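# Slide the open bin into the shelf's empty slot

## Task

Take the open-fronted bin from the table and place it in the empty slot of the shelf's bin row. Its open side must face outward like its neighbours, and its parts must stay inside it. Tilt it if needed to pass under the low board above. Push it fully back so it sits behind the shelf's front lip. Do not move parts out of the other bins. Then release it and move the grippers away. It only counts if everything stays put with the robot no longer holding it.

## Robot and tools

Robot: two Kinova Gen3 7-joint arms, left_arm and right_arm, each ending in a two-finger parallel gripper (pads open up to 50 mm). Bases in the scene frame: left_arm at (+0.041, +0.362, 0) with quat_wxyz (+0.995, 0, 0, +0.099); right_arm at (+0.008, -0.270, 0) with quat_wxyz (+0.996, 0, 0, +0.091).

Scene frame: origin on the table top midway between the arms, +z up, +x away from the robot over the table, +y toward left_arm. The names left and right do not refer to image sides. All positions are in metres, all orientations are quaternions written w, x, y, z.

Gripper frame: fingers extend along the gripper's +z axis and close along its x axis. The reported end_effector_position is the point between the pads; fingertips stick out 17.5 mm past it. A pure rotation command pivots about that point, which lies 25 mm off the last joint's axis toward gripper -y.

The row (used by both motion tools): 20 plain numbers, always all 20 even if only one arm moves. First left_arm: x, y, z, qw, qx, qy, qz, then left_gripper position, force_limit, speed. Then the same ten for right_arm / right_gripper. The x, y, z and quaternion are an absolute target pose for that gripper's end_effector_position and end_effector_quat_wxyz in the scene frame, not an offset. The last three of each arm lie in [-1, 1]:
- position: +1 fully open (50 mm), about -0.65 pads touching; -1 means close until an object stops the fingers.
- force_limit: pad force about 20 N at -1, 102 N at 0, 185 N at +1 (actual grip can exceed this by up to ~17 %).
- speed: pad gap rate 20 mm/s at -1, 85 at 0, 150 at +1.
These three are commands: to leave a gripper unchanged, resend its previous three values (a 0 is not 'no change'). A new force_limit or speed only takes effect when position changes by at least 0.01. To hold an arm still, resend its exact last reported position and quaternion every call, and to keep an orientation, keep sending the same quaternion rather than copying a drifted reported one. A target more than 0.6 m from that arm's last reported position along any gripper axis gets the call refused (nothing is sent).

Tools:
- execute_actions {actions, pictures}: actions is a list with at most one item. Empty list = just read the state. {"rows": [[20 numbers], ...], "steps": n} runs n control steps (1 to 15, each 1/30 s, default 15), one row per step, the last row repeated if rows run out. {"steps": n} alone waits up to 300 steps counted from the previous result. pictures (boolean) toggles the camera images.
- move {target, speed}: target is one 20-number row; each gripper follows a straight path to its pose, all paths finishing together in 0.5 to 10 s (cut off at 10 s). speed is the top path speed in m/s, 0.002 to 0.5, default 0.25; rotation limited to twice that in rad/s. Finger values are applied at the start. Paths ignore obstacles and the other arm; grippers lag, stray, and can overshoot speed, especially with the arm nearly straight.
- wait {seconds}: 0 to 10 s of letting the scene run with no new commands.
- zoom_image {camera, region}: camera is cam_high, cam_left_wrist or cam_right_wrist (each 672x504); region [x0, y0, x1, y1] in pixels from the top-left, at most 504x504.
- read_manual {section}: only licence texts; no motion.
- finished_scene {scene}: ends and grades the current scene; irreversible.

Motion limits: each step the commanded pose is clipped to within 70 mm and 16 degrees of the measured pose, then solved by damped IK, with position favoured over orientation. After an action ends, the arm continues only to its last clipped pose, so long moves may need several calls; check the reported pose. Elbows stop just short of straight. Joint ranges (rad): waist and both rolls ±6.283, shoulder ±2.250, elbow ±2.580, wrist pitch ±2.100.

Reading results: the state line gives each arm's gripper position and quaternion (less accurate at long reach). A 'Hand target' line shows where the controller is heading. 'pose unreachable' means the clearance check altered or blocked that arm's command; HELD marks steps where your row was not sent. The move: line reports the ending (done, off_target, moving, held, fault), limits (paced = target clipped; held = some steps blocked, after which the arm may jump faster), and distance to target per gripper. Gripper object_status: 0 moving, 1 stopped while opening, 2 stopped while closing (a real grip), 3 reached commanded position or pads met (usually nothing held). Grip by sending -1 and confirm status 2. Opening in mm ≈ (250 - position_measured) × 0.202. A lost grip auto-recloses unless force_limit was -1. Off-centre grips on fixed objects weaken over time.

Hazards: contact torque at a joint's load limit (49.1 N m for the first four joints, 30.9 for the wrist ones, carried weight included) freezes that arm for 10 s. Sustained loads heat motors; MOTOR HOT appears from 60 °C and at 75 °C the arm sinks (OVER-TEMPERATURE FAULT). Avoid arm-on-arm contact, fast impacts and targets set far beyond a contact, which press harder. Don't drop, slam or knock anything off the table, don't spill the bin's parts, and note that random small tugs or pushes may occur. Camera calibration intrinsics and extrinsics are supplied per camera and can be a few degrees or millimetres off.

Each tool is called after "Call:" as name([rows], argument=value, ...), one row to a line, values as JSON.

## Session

Call:
execute_actions(actions=[])

Scene clock: 0.00 s of 6300.00 s.
left_arm: end_effector_position=(+0.2128, +0.4539, +0.2923) position_measured=3 object_status=3 end_effector_quat_wxyz=(-0.403, +0.757, -0.361, -0.366) | right_arm: end_effector_position=(+0.5101, -0.2495, +0.3376) position_measured=3 object_status=3 end_effector_quat_wxyz=(+0.419, +0.307, +0.788, -0.329)
Joint positions: left_arm=[ 0.29   0.425  0.72   2.233 -0.588  1.783  0.316] | right_arm=[-0.6    0.523  0.089  1.645  1.07   1.433  1.269]
Joint velocities: left_arm=[-0.     0.    -0.    -0.     0.001  0.     0.   ] | right_arm=[-0.     0.    -0.     0.     0.     0.001 -0.001]
Motor temperatures (°C, as the motors report them): left_arm=[26 26 22 28 33 33 29] | right_arm=[27 28 22 25 33 36 37]
Hand target (left_arm): +0.213, +0.454, +0.292; -0.403, +0.757, -0.361, -0.366
Hand target (right_arm): +0.510, -0.249, +0.338; +0.419, +0.307, +0.788, -0.329
camera_calibration (this result's frames):
cam_left_wrist: T_world_to_cam=[[0.492221, -0.234615, -0.838257, 0.250815], [-0.820195, -0.447538, -0.356357, 0.513197], [-0.291545, 0.86294, -0.412718, -0.0391087], [0, 0, 0, 1]] pos_world=[0.286064, 0.322269, 0.376988]
cam_right_wrist: T_world_to_cam=[[-0.449755, 0.218439, -0.866028, 0.577922], [0.754647, 0.61158, -0.237652, -0.119978], [0.477733, -0.76043, -0.439905, -0.1182], [0, 0, 0, 1]] pos_world=[0.406932, -0.142747, 0.419987]

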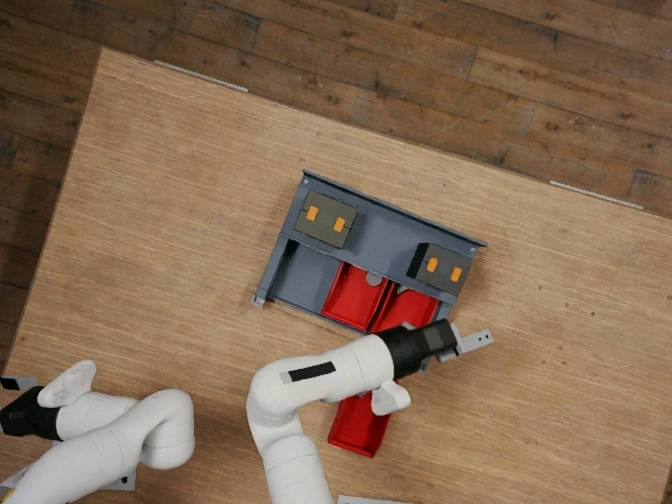

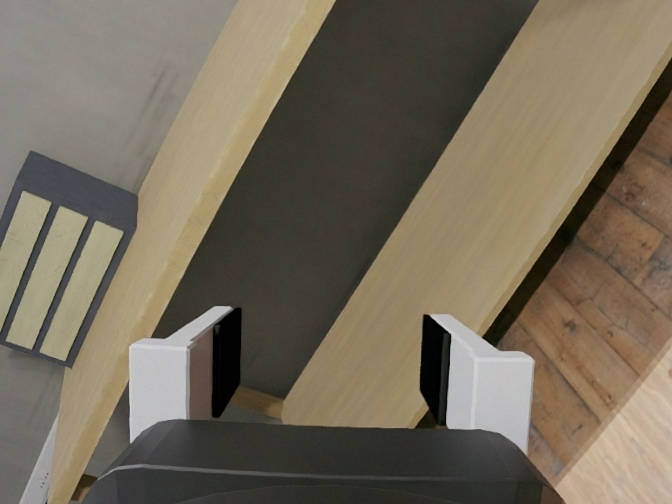

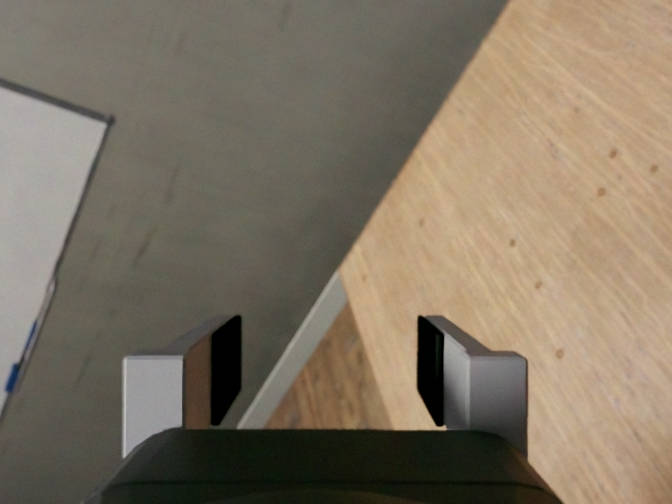

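Call:
move(target=[0.2128,0.4539,0.2923,-0.403,0.757,-0.361,-0.366,1,0,0,0.4,-0.65,0.4,0.419,0.307,0.788,-0.329,1,0,0])

Call:
move(target=[0.2,-0.09,0.22,0,0.999,-0.035,0,1,0,0,0.4,-0.65,0.4,0.419,0.307,0.788,-0.329,1,0,0], speed=0.2)

Scene clock: 13.47 s of 6300.00 s.
left_arm: end_effector_position=(+0.2128, +0.4539, +0.2923) position_measured=3 object_status=3 end_effector_quat_wxyz=(-0.403, +0.757, -0.361, -0.366) | right_arm: end_effector_position=(+0.4014, -0.6509, +0.4007) position_measured=3 object_status=3 end_effector_quat_wxyz=(+0.420, +0.306, +0.788, -0.331)
Joint positions: left_arm=[ 0.29   0.426  0.719  2.233 -0.587  1.783  0.317] | right_arm=[0.003 0.031 0.504 2.115 1.572 0.624 1.495]
Joint velocities: left_arm=[-0.    -0.     0.001 -0.001  0.     0.001 -0.   ] | right_arm=[ 0.003  0.003  0.008  0.     0.001 -0.001 -0.   ]
Motor temperatures (°C, as the motors report them): left_arm=[26 26 22 28 33 33 29] | right_arm=[27 28 22 25 33 36 37]
Hand target (left_arm): +0.213, +0.454, +0.292; -0.403, +0.757, -0.361, -0.366
Hand target (right_arm): +0.401, -0.651, +0.401; +0.420, +0.306, +0.788, -0.331
Off the commanded pose (left_arm): 0.000 m, 0 deg.
Off the commanded pose (right_arm): 0.002 m, 0 deg.
After step 90, 8.33 s passed at rest.
move: done
camera_calibration (this result's frames):
cam_left_wrist: T_world_to_cam=[[0.491948, -0.234224, -0.838527, 0.250767], [-0.820219, -0.447644, -0.356168, 0.513203], [-0.291939, 0.862991, -0.412332, -0.039139], [0, 0, 0, 1]] pos_world=[0.286148, 0.322245, 0.376923]
cam_right_wrist: T_world_to_cam=[[-0.449951, 0.215203, -0.866736, 0.669659], [0.754722, 0.610481, -0.240224, 0.222829], [0.477429, -0.762234, -0.437105, -0.345971], [0, 0, 0, 1]] pos_world=[0.298316, -0.543857, 0.482721]

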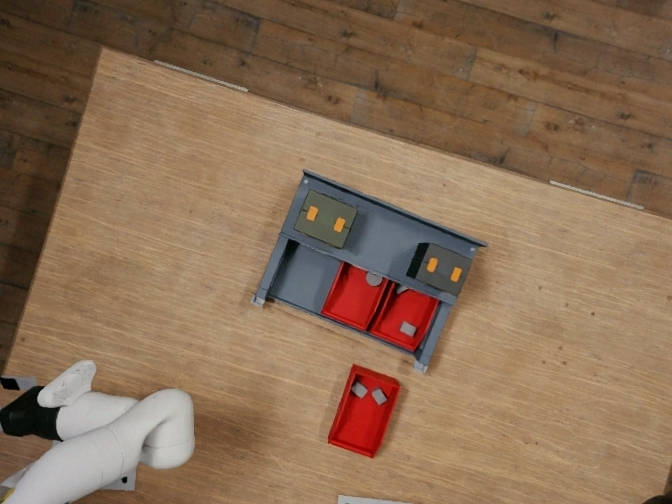

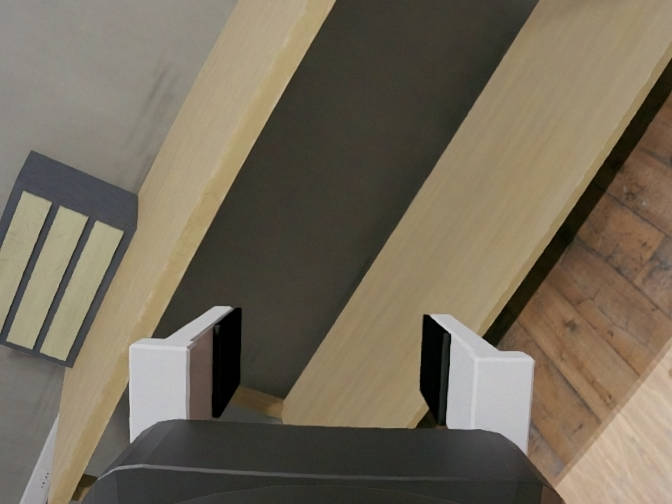

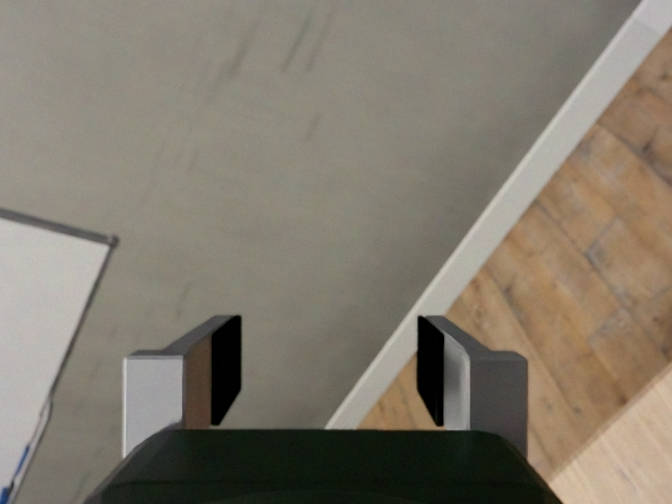

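Scene clock: 17.30 s of 6300.00 s.
left_arm: end_effector_position=(+0.2008, -0.0898, +0.2191) position_measured=3 object_status=3 end_effector_quat_wxyz=(+0.000, +0.999, -0.034, +0.003) | right_arm: end_effector_position=(+0.4000, -0.6500, +0.4000) position_measured=3 object_status=3 end_effector_quat_wxyz=(+0.419, +0.307, +0.788, -0.329)
Joint positions: left_arm=[ 1.026  0.569  0.637  1.415 -0.347  1.268  1.424] | right_arm=[0.001 0.026 0.503 2.117 1.567 0.625 1.499]
Joint velocities: left_arm=[ 0.009  0.003  0.006 -0.002 -0.002  0.     0.002] | right_arm=[-0.     0.001  0.    -0.     0.    -0.     0.   ]
Motor temperatures (°C, as the motors report them): left_arm=[26 26 22 28 33 33 29] | right_arm=[27 28 22 25 33 36 37]
Hand target (left_arm): +0.200, -0.090, +0.219; +0.000, +0.999, -0.035, +0.002
Hand target (right_arm): +0.400, -0.650, +0.400; +0.419, +0.307, +0.788, -0.329
Off the commanded pose (left_arm): 0.001 m, 0 deg.
Off the commanded pose (right_arm): 0.000 m, 0 deg.
move: done
camera_calibration (this result's frames):
cam_left_wrist: T_world_to_cam=[[0.999132, -0.0416016, -0.00193814, -0.199933], [-0.0415218, -0.998658, 0.0309679, -0.0567528], [-0.00322385, -0.0308605, -0.999519, 0.386823], [0, 0, 0, 1]] pos_world=[0.19865, -0.0530566, 0.388007]
cam_right_wrist: T_world_to_cam=[[-0.449915, 0.218601, -0.865904, 0.670073], [0.75498, 0.611023, -0.238025, 0.222555], [0.477055, -0.760832, -0.439948, -0.342721], [0, 0, 0, 1]] pos_world=[0.296948, -0.543218, 0.482413]

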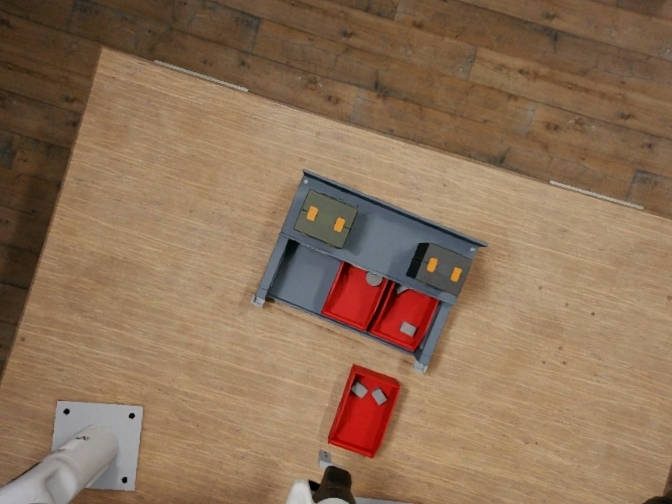

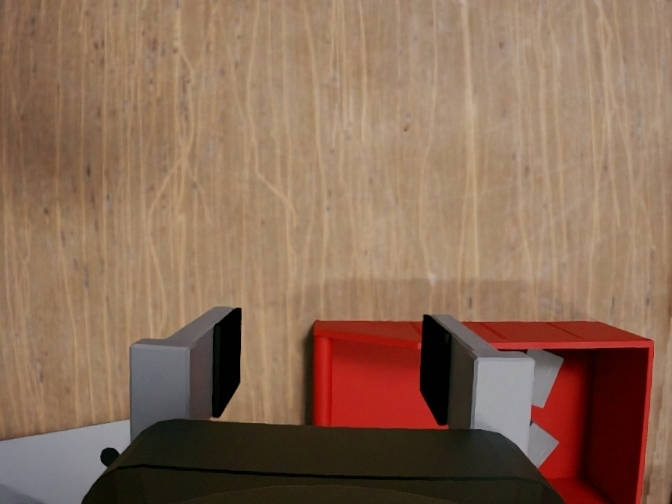

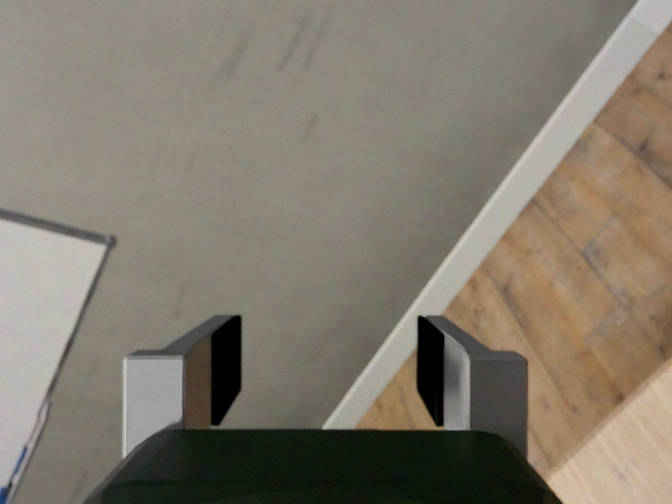

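Call:
move(target=[0.195,-0.135,0.12,0,0.999,-0.035,0,1,0,0,0.4,-0.65,0.4,0.419,0.307,0.788,-0.329,1,0,0], speed=0.12)

Call:
move(target=[0.195,-0.135,0.03,0,0.999,-0.035,0,1,0,0,0.4,-0.65,0.4,0.419,0.307,0.788,-0.329,1,0,0], speed=0.08)

Call:
move(target=[0.195,-0.135,0.03,0,0.999,-0.035,0,-1,0.3,0,0.4,-0.65,0.4,0.419,0.307,0.788,-0.329,1,0,0])

Call:
move(target=[0.195,-0.135,0.1,0,0.999,-0.05,0,-1,0.3,0,0.4,-0.65,0.4,0.419,0.307,0.788,-0.329,1,0,0], speed=0.08)

Call:
move(target=[0.25,0.076,0.1,-0.005,0.995,-0.052,-0.087,-1,0.3,0,0.4,-0.65,0.4,0.419,0.307,0.788,-0.329,1,0,0], speed=0.1)

Scene clock: 36.13 s of 6300.00 s.
left_arm: end_effector_position=(+0.1952, -0.1350, +0.1204) position_measured=3 object_status=3 end_effector_quat_wxyz=(+0.000, +0.999, -0.035, +0.000) | right_arm: end_effector_position=(+0.4000, -0.6500, +0.4000) position_measured=3 object_status=3 end_effector_quat_wxyz=(+0.419, +0.307, +0.788, -0.329)
Joint positions: left_arm=[ 1.124  0.761  0.576  1.409 -0.436  1.098  1.503] | right_arm=[0.001 0.026 0.503 2.117 1.567 0.625 1.499]
Joint velocities: left_arm=[ 0.004  0.006  0.    -0.001 -0.     0.     0.   ] | right_arm=[ 0.    -0.001  0.001  0.    -0.    -0.     0.   ]
Motor temperatures (°C, as the motors report them): left_arm=[26 26 22 28 33 33 29] | right_arm=[27 28 22 25 33 36 37]
Hand target (left_arm): +0.195, -0.135, +0.120; +0.000, +0.999, -0.036, +0.000
Hand target (right_arm): +0.400, -0.650, +0.400; +0.419, +0.307, +0.788, -0.329
Off the commanded pose (left_arm): 0.000 m, 0 deg.
Off the commanded pose (right_arm): 0.000 m, 0 deg.
After step 90, 14.60 s passed at rest.
move: done
camera_calibration (this result's frames):
cam_left_wrist: T_world_to_cam=[[0.999019, -0.0437925, -0.00652624, -0.196081], [-0.0435678, -0.998559, 0.0313201, -0.0986693], [-0.00788843, -0.031005, -0.999488, 0.287588], [0, 0, 0, 1]] pos_world=[0.193859, -0.0981973, 0.289252]
cam_right_wrist: T_world_to_cam=[[-0.449907, 0.21859, -0.865911, 0.670072], [0.75498, 0.611024, -0.238023, 0.222549], [0.477064, -0.760833, -0.439935, -0.342723], [0, 0, 0, 1]] pos_world=[0.296951, -0.543209, 0.482419]

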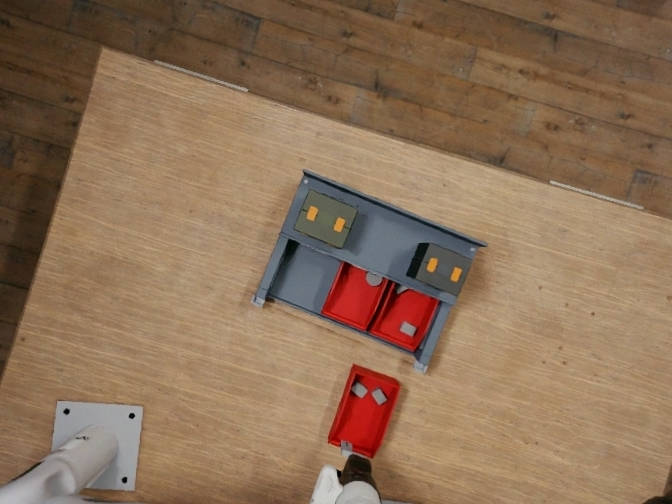

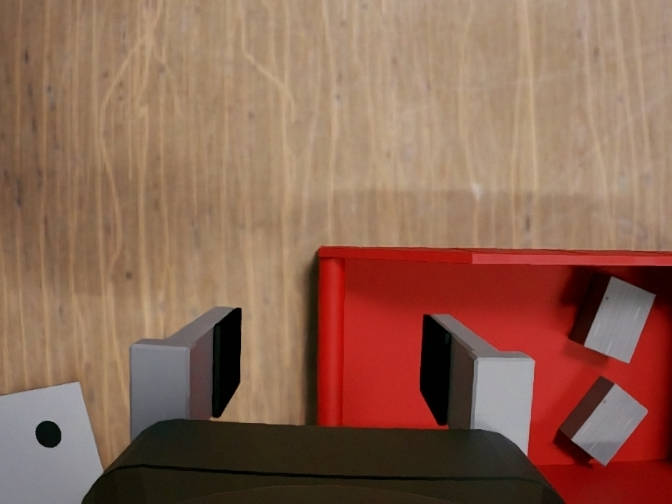

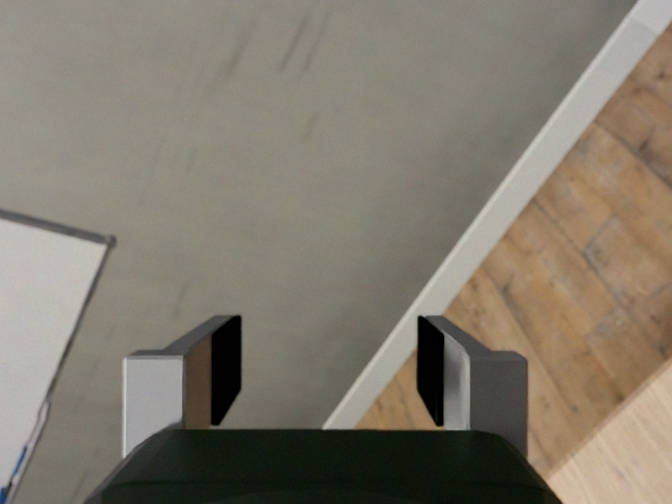

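Scene clock: 37.57 s of 6300.00 s.
left_arm: end_effector_position=(+0.1950, -0.1349, +0.0302) position_measured=3 object_status=3 end_effector_quat_wxyz=(+0.000, +0.999, -0.035, -0.000) | right_arm: end_effector_position=(+0.4000, -0.6500, +0.4000) position_measured=3 object_status=3 end_effector_quat_wxyz=(+0.419, +0.307, +0.788, -0.329)
Joint positions: left_arm=[ 1.153  0.884  0.513  1.491 -0.505  0.901  1.558] | right_arm=[0.001 0.026 0.503 2.117 1.567 0.625 1.499]
Joint velocities: left_arm=[ 0.002  0.003  0.001  0.001 -0.     0.001 -0.   ] | right_arm=[ 0.001  0.002  0.001  0.     0.     0.001 -0.001]
Motor temperatures (°C, as the motors report them): left_arm=[26 26 22 28 33 33 29] | right_arm=[27 28 22 25 33 36 37]
Hand target (left_arm): +0.195, -0.135, +0.030; +0.000, +0.999, -0.035, -0.000
Hand target (right_arm): +0.400, -0.650, +0.400; +0.419, +0.307, +0.788, -0.329
Off the commanded pose (left_arm): 0.000 m, 0 deg.
Off the commanded pose (right_arm): 0.000 m, 0 deg.
move: done
camera_calibration (this result's frames):
cam_left_wrist: T_world_to_cam=[[0.999013, -0.0438226, -0.00721758, -0.196501], [-0.0435796, -0.998571, 0.0309476, -0.0958068], [-0.00856346, -0.0306025, -0.999495, 0.197691], [0, 0, 0, 1]] pos_world=[0.193825, -0.0982312, 0.199138]
cam_right_wrist: T_world_to_cam=[[-0.449907, 0.21859, -0.865911, 0.670072], [0.75498, 0.611024, -0.238023, 0.222549], [0.477063, -0.760834, -0.439935, -0.342723], [0, 0, 0, 1]] pos_world=[0.296951, -0.543209, 0.482419]

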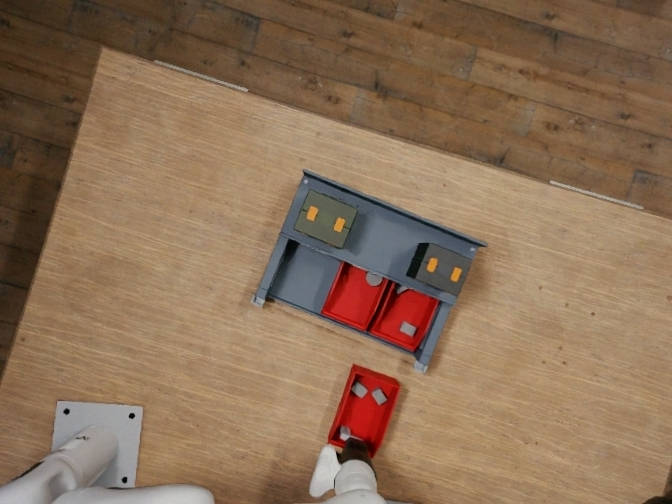

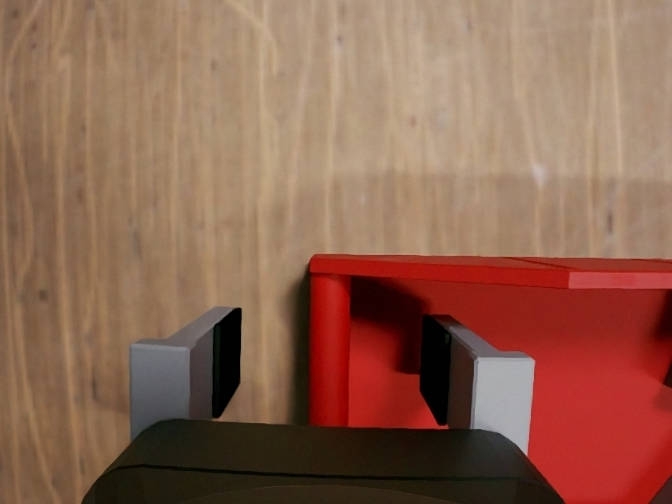

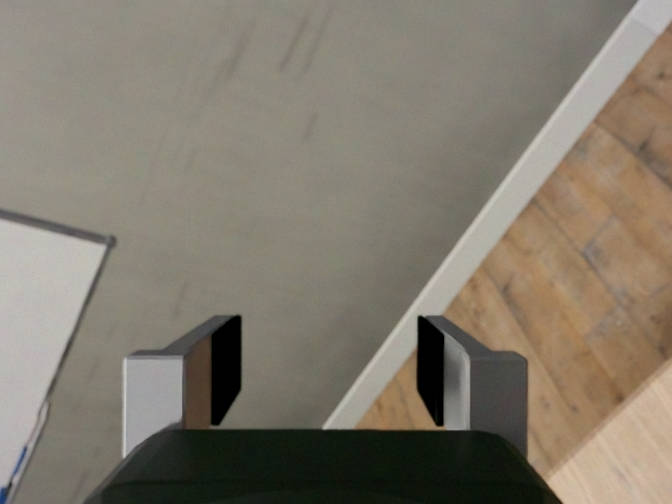

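Scene clock: 38.30 s of 6300.00 s.
left_arm: end_effector_position=(+0.1950, -0.1348, +0.0300) position_measured=211 object_status=2 end_effector_quat_wxyz=(-0.000, +0.999, -0.035, -0.000) | right_arm: end_effector_position=(+0.4000, -0.6500, +0.4000) position_measured=3 object_status=3 end_effector_quat_wxyz=(+0.419, +0.307, +0.788, -0.329)
Joint positions: left_arm=[ 1.153  0.885  0.512  1.49  -0.505  0.901  1.559] | right_arm=[0.001 0.026 0.503 2.117 1.567 0.625 1.499]
Joint velocities: left_arm=[ 0.     0.     0.    -0.     0.     0.001  0.   ] | right_arm=[-0.    -0.001 -0.001 -0.    -0.     0.001 -0.   ]
Motor temperatures (°C, as the motors report them): left_arm=[26 26 22 28 33 33 29] | right_arm=[27 28 22 25 33 36 37]
Hand target (left_arm): +0.195, -0.135, +0.030; +0.000, +0.999, -0.035, +0.000
Hand target (right_arm): +0.400, -0.650, +0.400; +0.419, +0.307, +0.788, -0.329
Off the commanded pose (left_arm): 0.000 m, 0 deg.
Off the commanded pose (right_arm): 0.000 m, 0 deg.
move: done
camera_calibration (this result's frames):
cam_left_wrist: T_world_to_cam=[[0.999058, -0.0428296, -0.00704599, -0.196381], [-0.0425981, -0.998634, 0.0302522, -0.0958768], [-0.00833206, -0.0299236, -0.999517, 0.197517], [0, 0, 0, 1]] pos_world=[0.193757, -0.0982463, 0.198939]
cam_right_wrist: T_world_to_cam=[[-0.449907, 0.21859, -0.865911, 0.670072], [0.75498, 0.611024, -0.238023, 0.222549], [0.477064, -0.760833, -0.439935, -0.342724], [0, 0, 0, 1]] pos_world=[0.296951, -0.543209, 0.482419]

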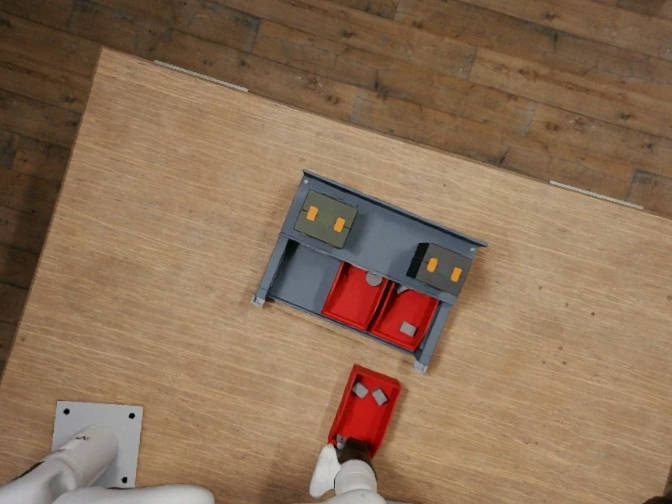

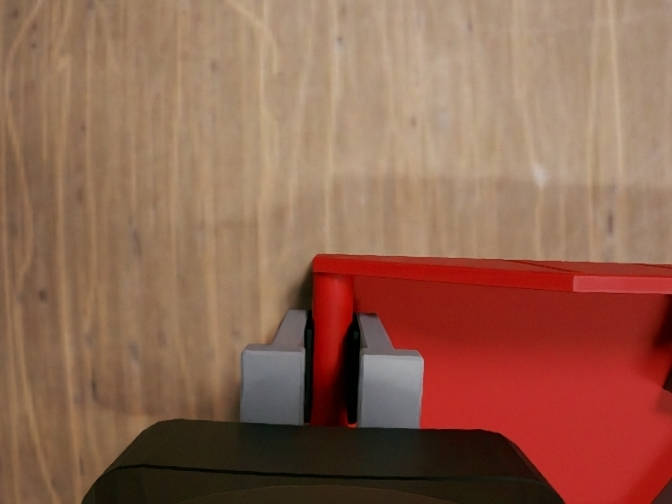

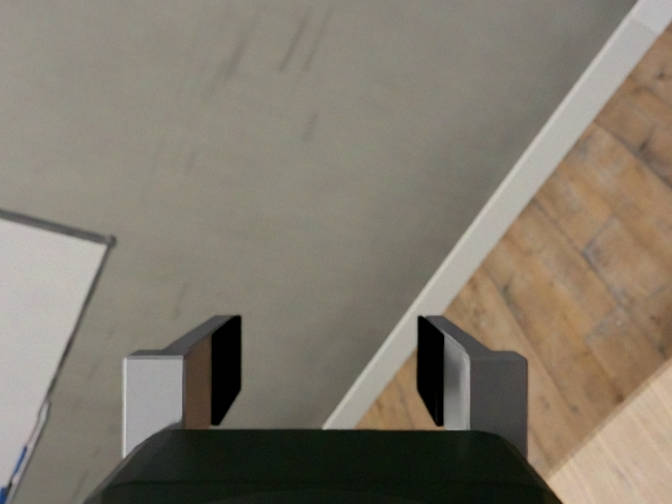

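Scene clock: 39.50 s of 6300.00 s.
left_arm: end_effector_position=(+0.1946, -0.1345, +0.0990) position_measured=211 object_status=2 end_effector_quat_wxyz=(-0.001, +0.999, -0.050, -0.001) | right_arm: end_effector_position=(+0.4000, -0.6500, +0.4000) position_measured=3 object_status=3 end_effector_quat_wxyz=(+0.419, +0.307, +0.788, -0.329)
Joint positions: left_arm=[ 1.127  0.79   0.569  1.434 -0.455  1.053  1.493] | right_arm=[0.001 0.026 0.503 2.117 1.567 0.625 1.499]
Joint velocities: left_arm=[-0.001 -0.002 -0.001 -0.     0.001 -0.001 -0.   ] | right_arm=[ 0.     0.001 -0.001 -0.     0.     0.002 -0.   ]
Motor temperatures (°C, as the motors report them): left_arm=[26 26 22 28 33 33 29] | right_arm=[27 28 22 25 33 36 37]
Hand target (left_arm): +0.195, -0.135, +0.100; -0.000, +0.999, -0.050, +0.000
Hand target (right_arm): +0.400, -0.650, +0.400; +0.419, +0.307, +0.788, -0.329
Off the commanded pose (left_arm): 0.001 m, 0 deg.
Off the commanded pose (right_arm): 0.000 m, 0 deg.
move: done
camera_calibration (this result's frames):
cam_left_wrist: T_world_to_cam=[[0.997341, -0.0724089, -0.00820404, -0.199014], [-0.0721471, -0.996982, 0.0286542, -0.0915391], [-0.0102541, -0.0279861, -0.999556, 0.267086], [0, 0, 0, 1]] pos_world=[0.194619, -0.0981986, 0.267958]
cam_right_wrist: T_world_to_cam=[[-0.449907, 0.21859, -0.865911, 0.670072], [0.75498, 0.611024, -0.238023, 0.222549], [0.477064, -0.760834, -0.439935, -0.342723], [0, 0, 0, 1]] pos_world=[0.296951, -0.543209, 0.482419]

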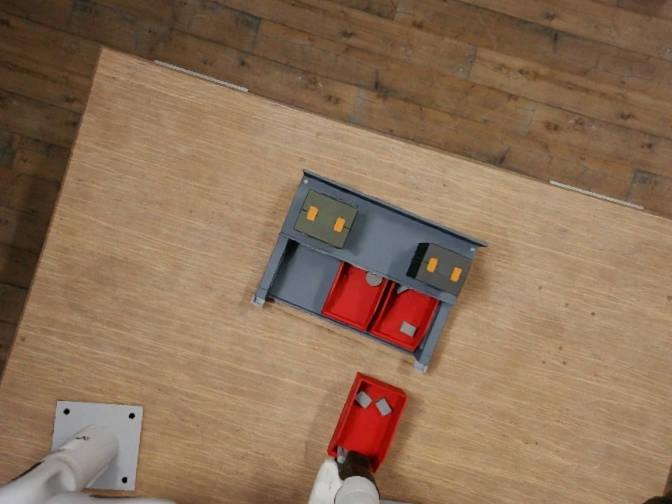

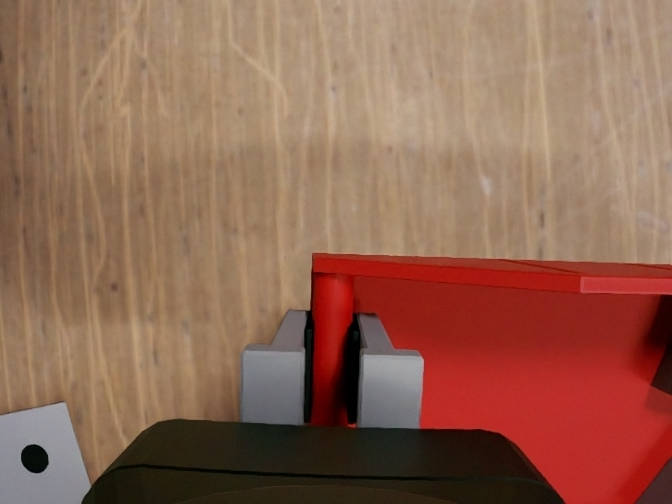

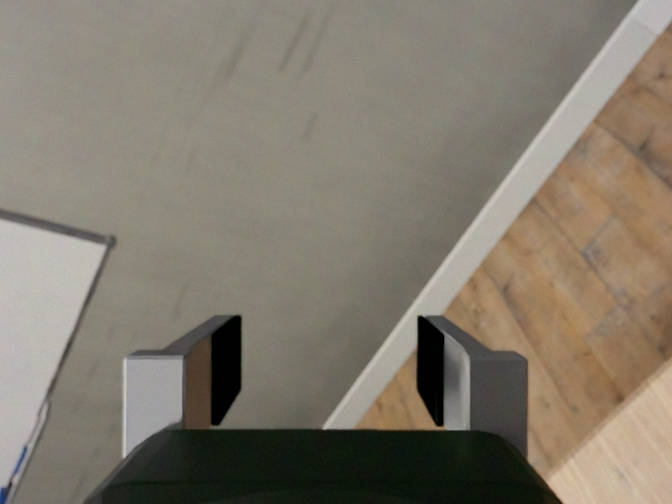

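Scene clock: 42.00 s of 6300.00 s.
left_arm: end_effector_position=(+0.2487, +0.0766, +0.0994) position_measured=211 object_status=2 end_effector_quat_wxyz=(-0.006, +0.995, -0.052, -0.089) | right_arm: end_effector_position=(+0.4000, -0.6500, +0.4000) position_measured=3 object_status=3 end_effector_quat_wxyz=(+0.419, +0.307, +0.788, -0.329)
Joint positions: left_arm=[ 0.531  0.588  0.708  1.923 -0.302  0.896  1.076] | right_arm=[0.001 0.026 0.503 2.117 1.567 0.625 1.499]
Joint velocities: left_arm=[-0.009 -0.004 -0.005  0.     0.003  0.001 -0.004] | right_arm=[-0.001 -0.001  0.001 -0.     0.     0.001 -0.   ]
Motor temperatures (°C, as the motors report them): left_arm=[26 26 22 28 33 33 29] | right_arm=[27 28 22 25 33 36 37]
Hand target (left_arm): +0.250, +0.076, +0.100; -0.005, +0.995, -0.052, -0.088
Hand target (right_arm): +0.400, -0.650, +0.400; +0.419, +0.307, +0.788, -0.329
Off the commanded pose (left_arm): 0.002 m, 0 deg.
Off the commanded pose (right_arm): 0.000 m, 0 deg.
move: done
camera_calibration (this result's frames):
cam_left_wrist: T_world_to_cam=[[0.979913, -0.0762975, -0.184255, -0.215523], [-0.0733503, -0.997046, 0.0227684, 0.123752], [-0.185448, -0.00879589, -0.982615, 0.314407], [0, 0, 0, 1]] pos_world=[0.278577, 0.109708, 0.266412]
cam_right_wrist: T_world_to_cam=[[-0.449907, 0.21859, -0.865911, 0.670072], [0.75498, 0.611024, -0.238023, 0.222549], [0.477064, -0.760834, -0.439935, -0.342723], [0, 0, 0, 1]] pos_world=[0.296951, -0.543209, 0.482419]

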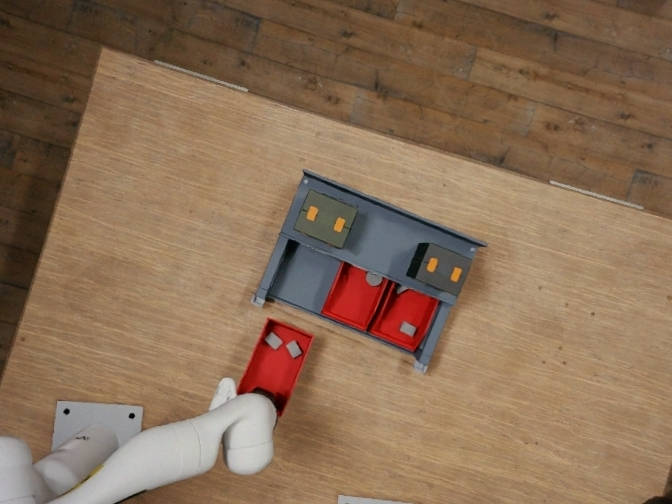

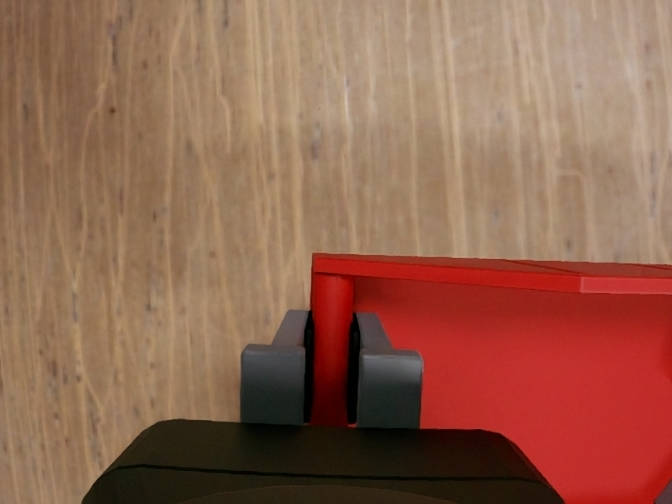

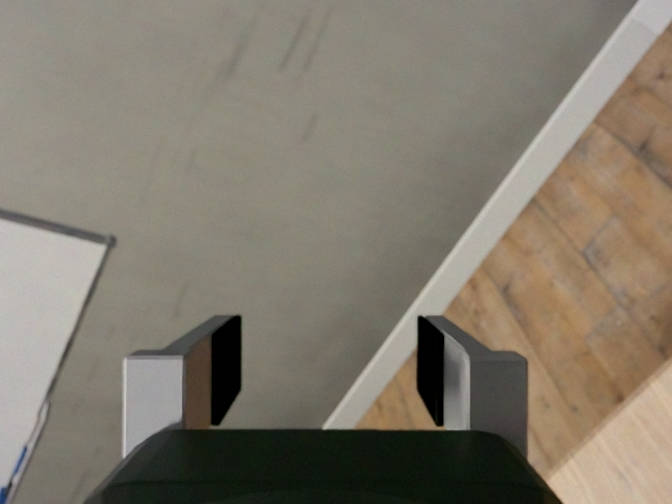

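Call:
move(target=[0.28,0.082,0.1,-0.005,0.995,-0.052,-0.087,-1,0.3,0,0.4,-0.65,0.4,0.419,0.307,0.788,-0.329,1,0,0], speed=0.04)

Call:
move(target=[0.35,0.0745,0.088,-0.005,0.995,-0.052,-0.087,-1,0.3,0,0.4,-0.65,0.4,0.419,0.307,0.788,-0.329,1,0,0], speed=0.04)

Call:
zoom_image(camera="cam_high", region=[220, 200, 420, 380])

Scene clock: 53.77 s of 6300.00 s.
left_arm: end_effector_position=(+0.2794, +0.0823, +0.0996) position_measured=211 object_status=2 end_effector_quat_wxyz=(-0.006, +0.995, -0.052, -0.088) | right_arm: end_effector_position=(+0.4000, -0.6500, +0.4000) position_measured=3 object_status=3 end_effector_quat_wxyz=(+0.419, +0.307, +0.788, -0.329)
Joint positions: left_arm=[ 0.486  0.613  0.699  1.871 -0.317  0.931  1.02 ] | right_arm=[0.001 0.026 0.503 2.117 1.567 0.625 1.499]
Joint velocities: left_arm=[-0.001  0.001 -0.001 -0.     0.001 -0.001 -0.001] | right_arm=[ 0.     0.001  0.    -0.     0.001  0.001  0.   ]
Motor temperatures (°C, as the motors report them): left_arm=[26 26 22 28 33 33 29] | right_arm=[27 28 22 25 33 36 37]
Hand target (left_arm): +0.280, +0.082, +0.100; -0.005, +0.995, -0.052, -0.087
Hand target (right_arm): +0.400, -0.650, +0.400; +0.419, +0.307, +0.788, -0.329
Off the commanded pose (left_arm): 0.001 m, 0 deg.
Off the commanded pose (right_arm): 0.000 m, 0 deg.
After step 90, 7.73 s passed at rest.
move: done
camera_calibration (this result's frames):
cam_left_wrist: T_world_to_cam=[[0.980393, -0.0754806, -0.182025, -0.245583], [-0.0724161, -0.997099, 0.0234336, 0.131363], [-0.183266, -0.00979257, -0.983015, 0.319868], [0, 0, 0, 1]] pos_world=[0.308902, 0.115578, 0.266654]
cam_right_wrist: T_world_to_cam=[[-0.449907, 0.21859, -0.865911, 0.670072], [0.75498, 0.611024, -0.238023, 0.222549], [0.477064, -0.760834, -0.439935, -0.342724], [0, 0, 0, 1]] pos_world=[0.296951, -0.543209, 0.482419]

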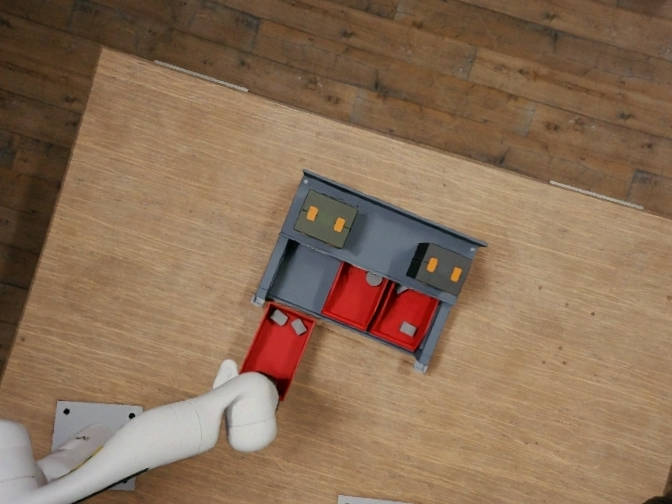

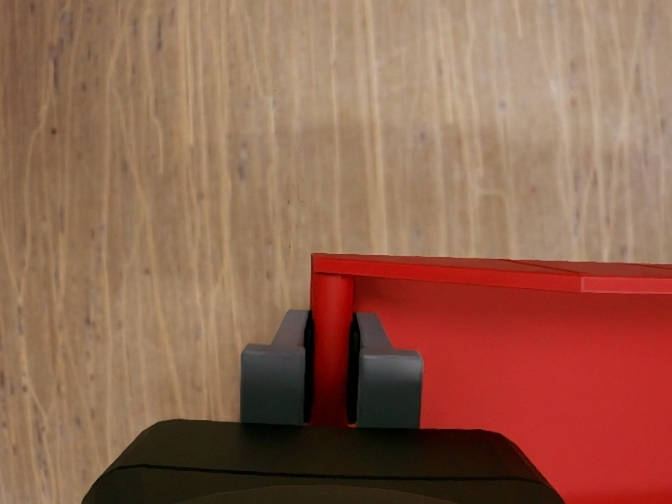

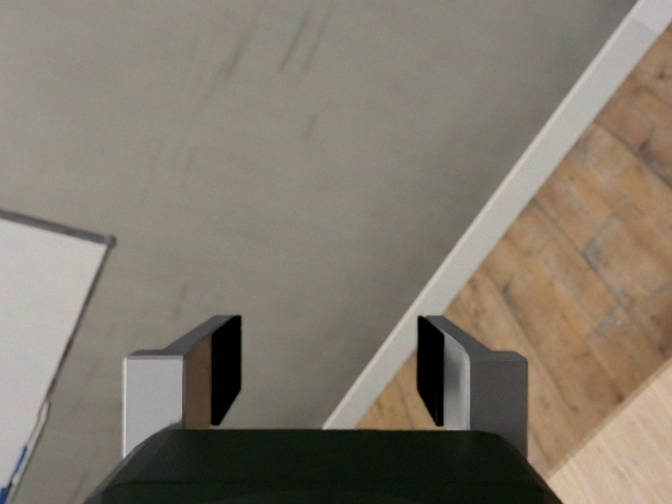

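Scene clock: 55.83 s of 6300.00 s.
left_arm: end_effector_position=(+0.3494, +0.0748, +0.0875) position_measured=211 object_status=2 end_effector_quat_wxyz=(-0.006, +0.995, -0.052, -0.088) | right_arm: end_effector_position=(+0.4000, -0.6500, +0.4000) position_measured=3 object_status=3 end_effector_quat_wxyz=(+0.419, +0.307, +0.788, -0.329)
Joint positions: left_arm=[ 0.459  0.727  0.662  1.687 -0.364  1.017  0.933] | right_arm=[0.001 0.026 0.504 2.117 1.567 0.625 1.499]
Joint velocities: left_arm=[ 0.001  0.003 -0.    -0.001  0.001  0.001 -0.001] | right_arm=[ 0.    -0.001  0.     0.    -0.    -0.    -0.   ]
Motor temperatures (°C, as the motors report them): left_arm=[26 26 22 28 33 33 29] | right_arm=[27 28 22 25 33 36 37]
Hand target (left_arm): +0.350, +0.074, +0.088; -0.005, +0.995, -0.052, -0.087
Hand target (right_arm): +0.400, -0.650, +0.400; +0.419, +0.307, +0.788, -0.329
Off the commanded pose (left_arm): 0.001 m, 0 deg.
Off the commanded pose (right_arm): 0.000 m, 0 deg.
move: done
camera_calibration (this result's frames):
cam_left_wrist: T_world_to_cam=[[0.980397, -0.0754125, -0.182031, -0.316973], [-0.07239, -0.997107, 0.0232015, 0.129244], [-0.183254, -0.00956943, -0.983019, 0.320737], [0, 0, 0, 1]] pos_world=[0.378892, 0.108035, 0.254593]
cam_right_wrist: T_world_to_cam=[[-0.449907, 0.21859, -0.865911, 0.670072], [0.75498, 0.611024, -0.238023, 0.222549], [0.477064, -0.760834, -0.439935, -0.342724], [0, 0, 0, 1]] pos_world=[0.296951, -0.543209, 0.482419]

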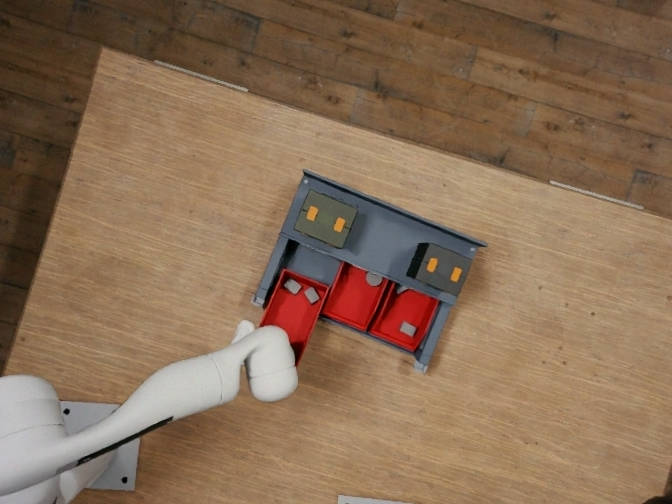

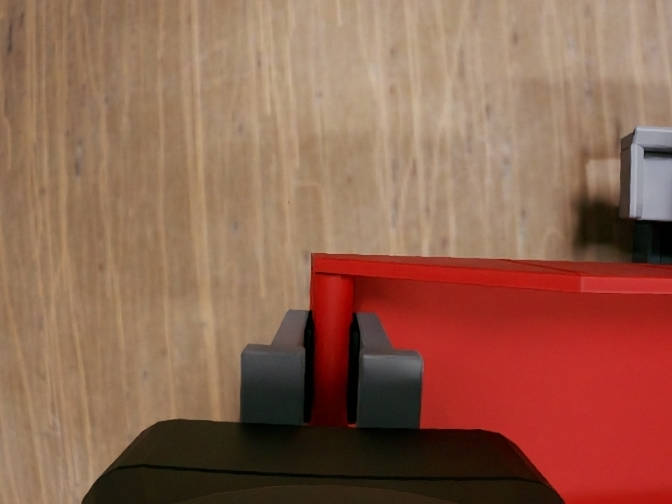

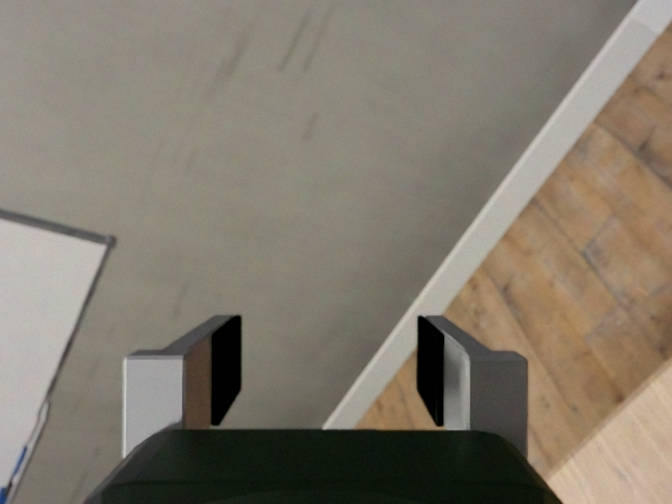

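Region (220, 200, 420, 380) of cam_high's 672x504 image, scaled by 2.520, with more detail than that image has; it fills the top 454 rows of this view, and the rest is white.

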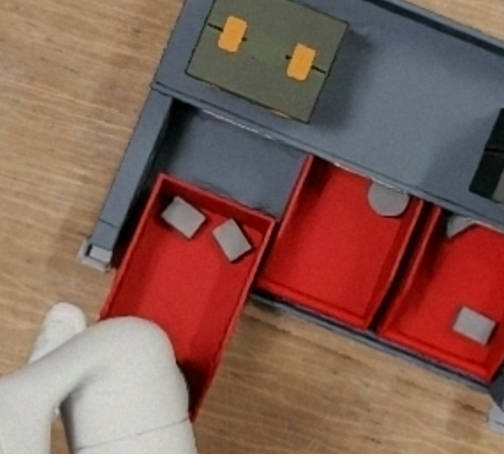

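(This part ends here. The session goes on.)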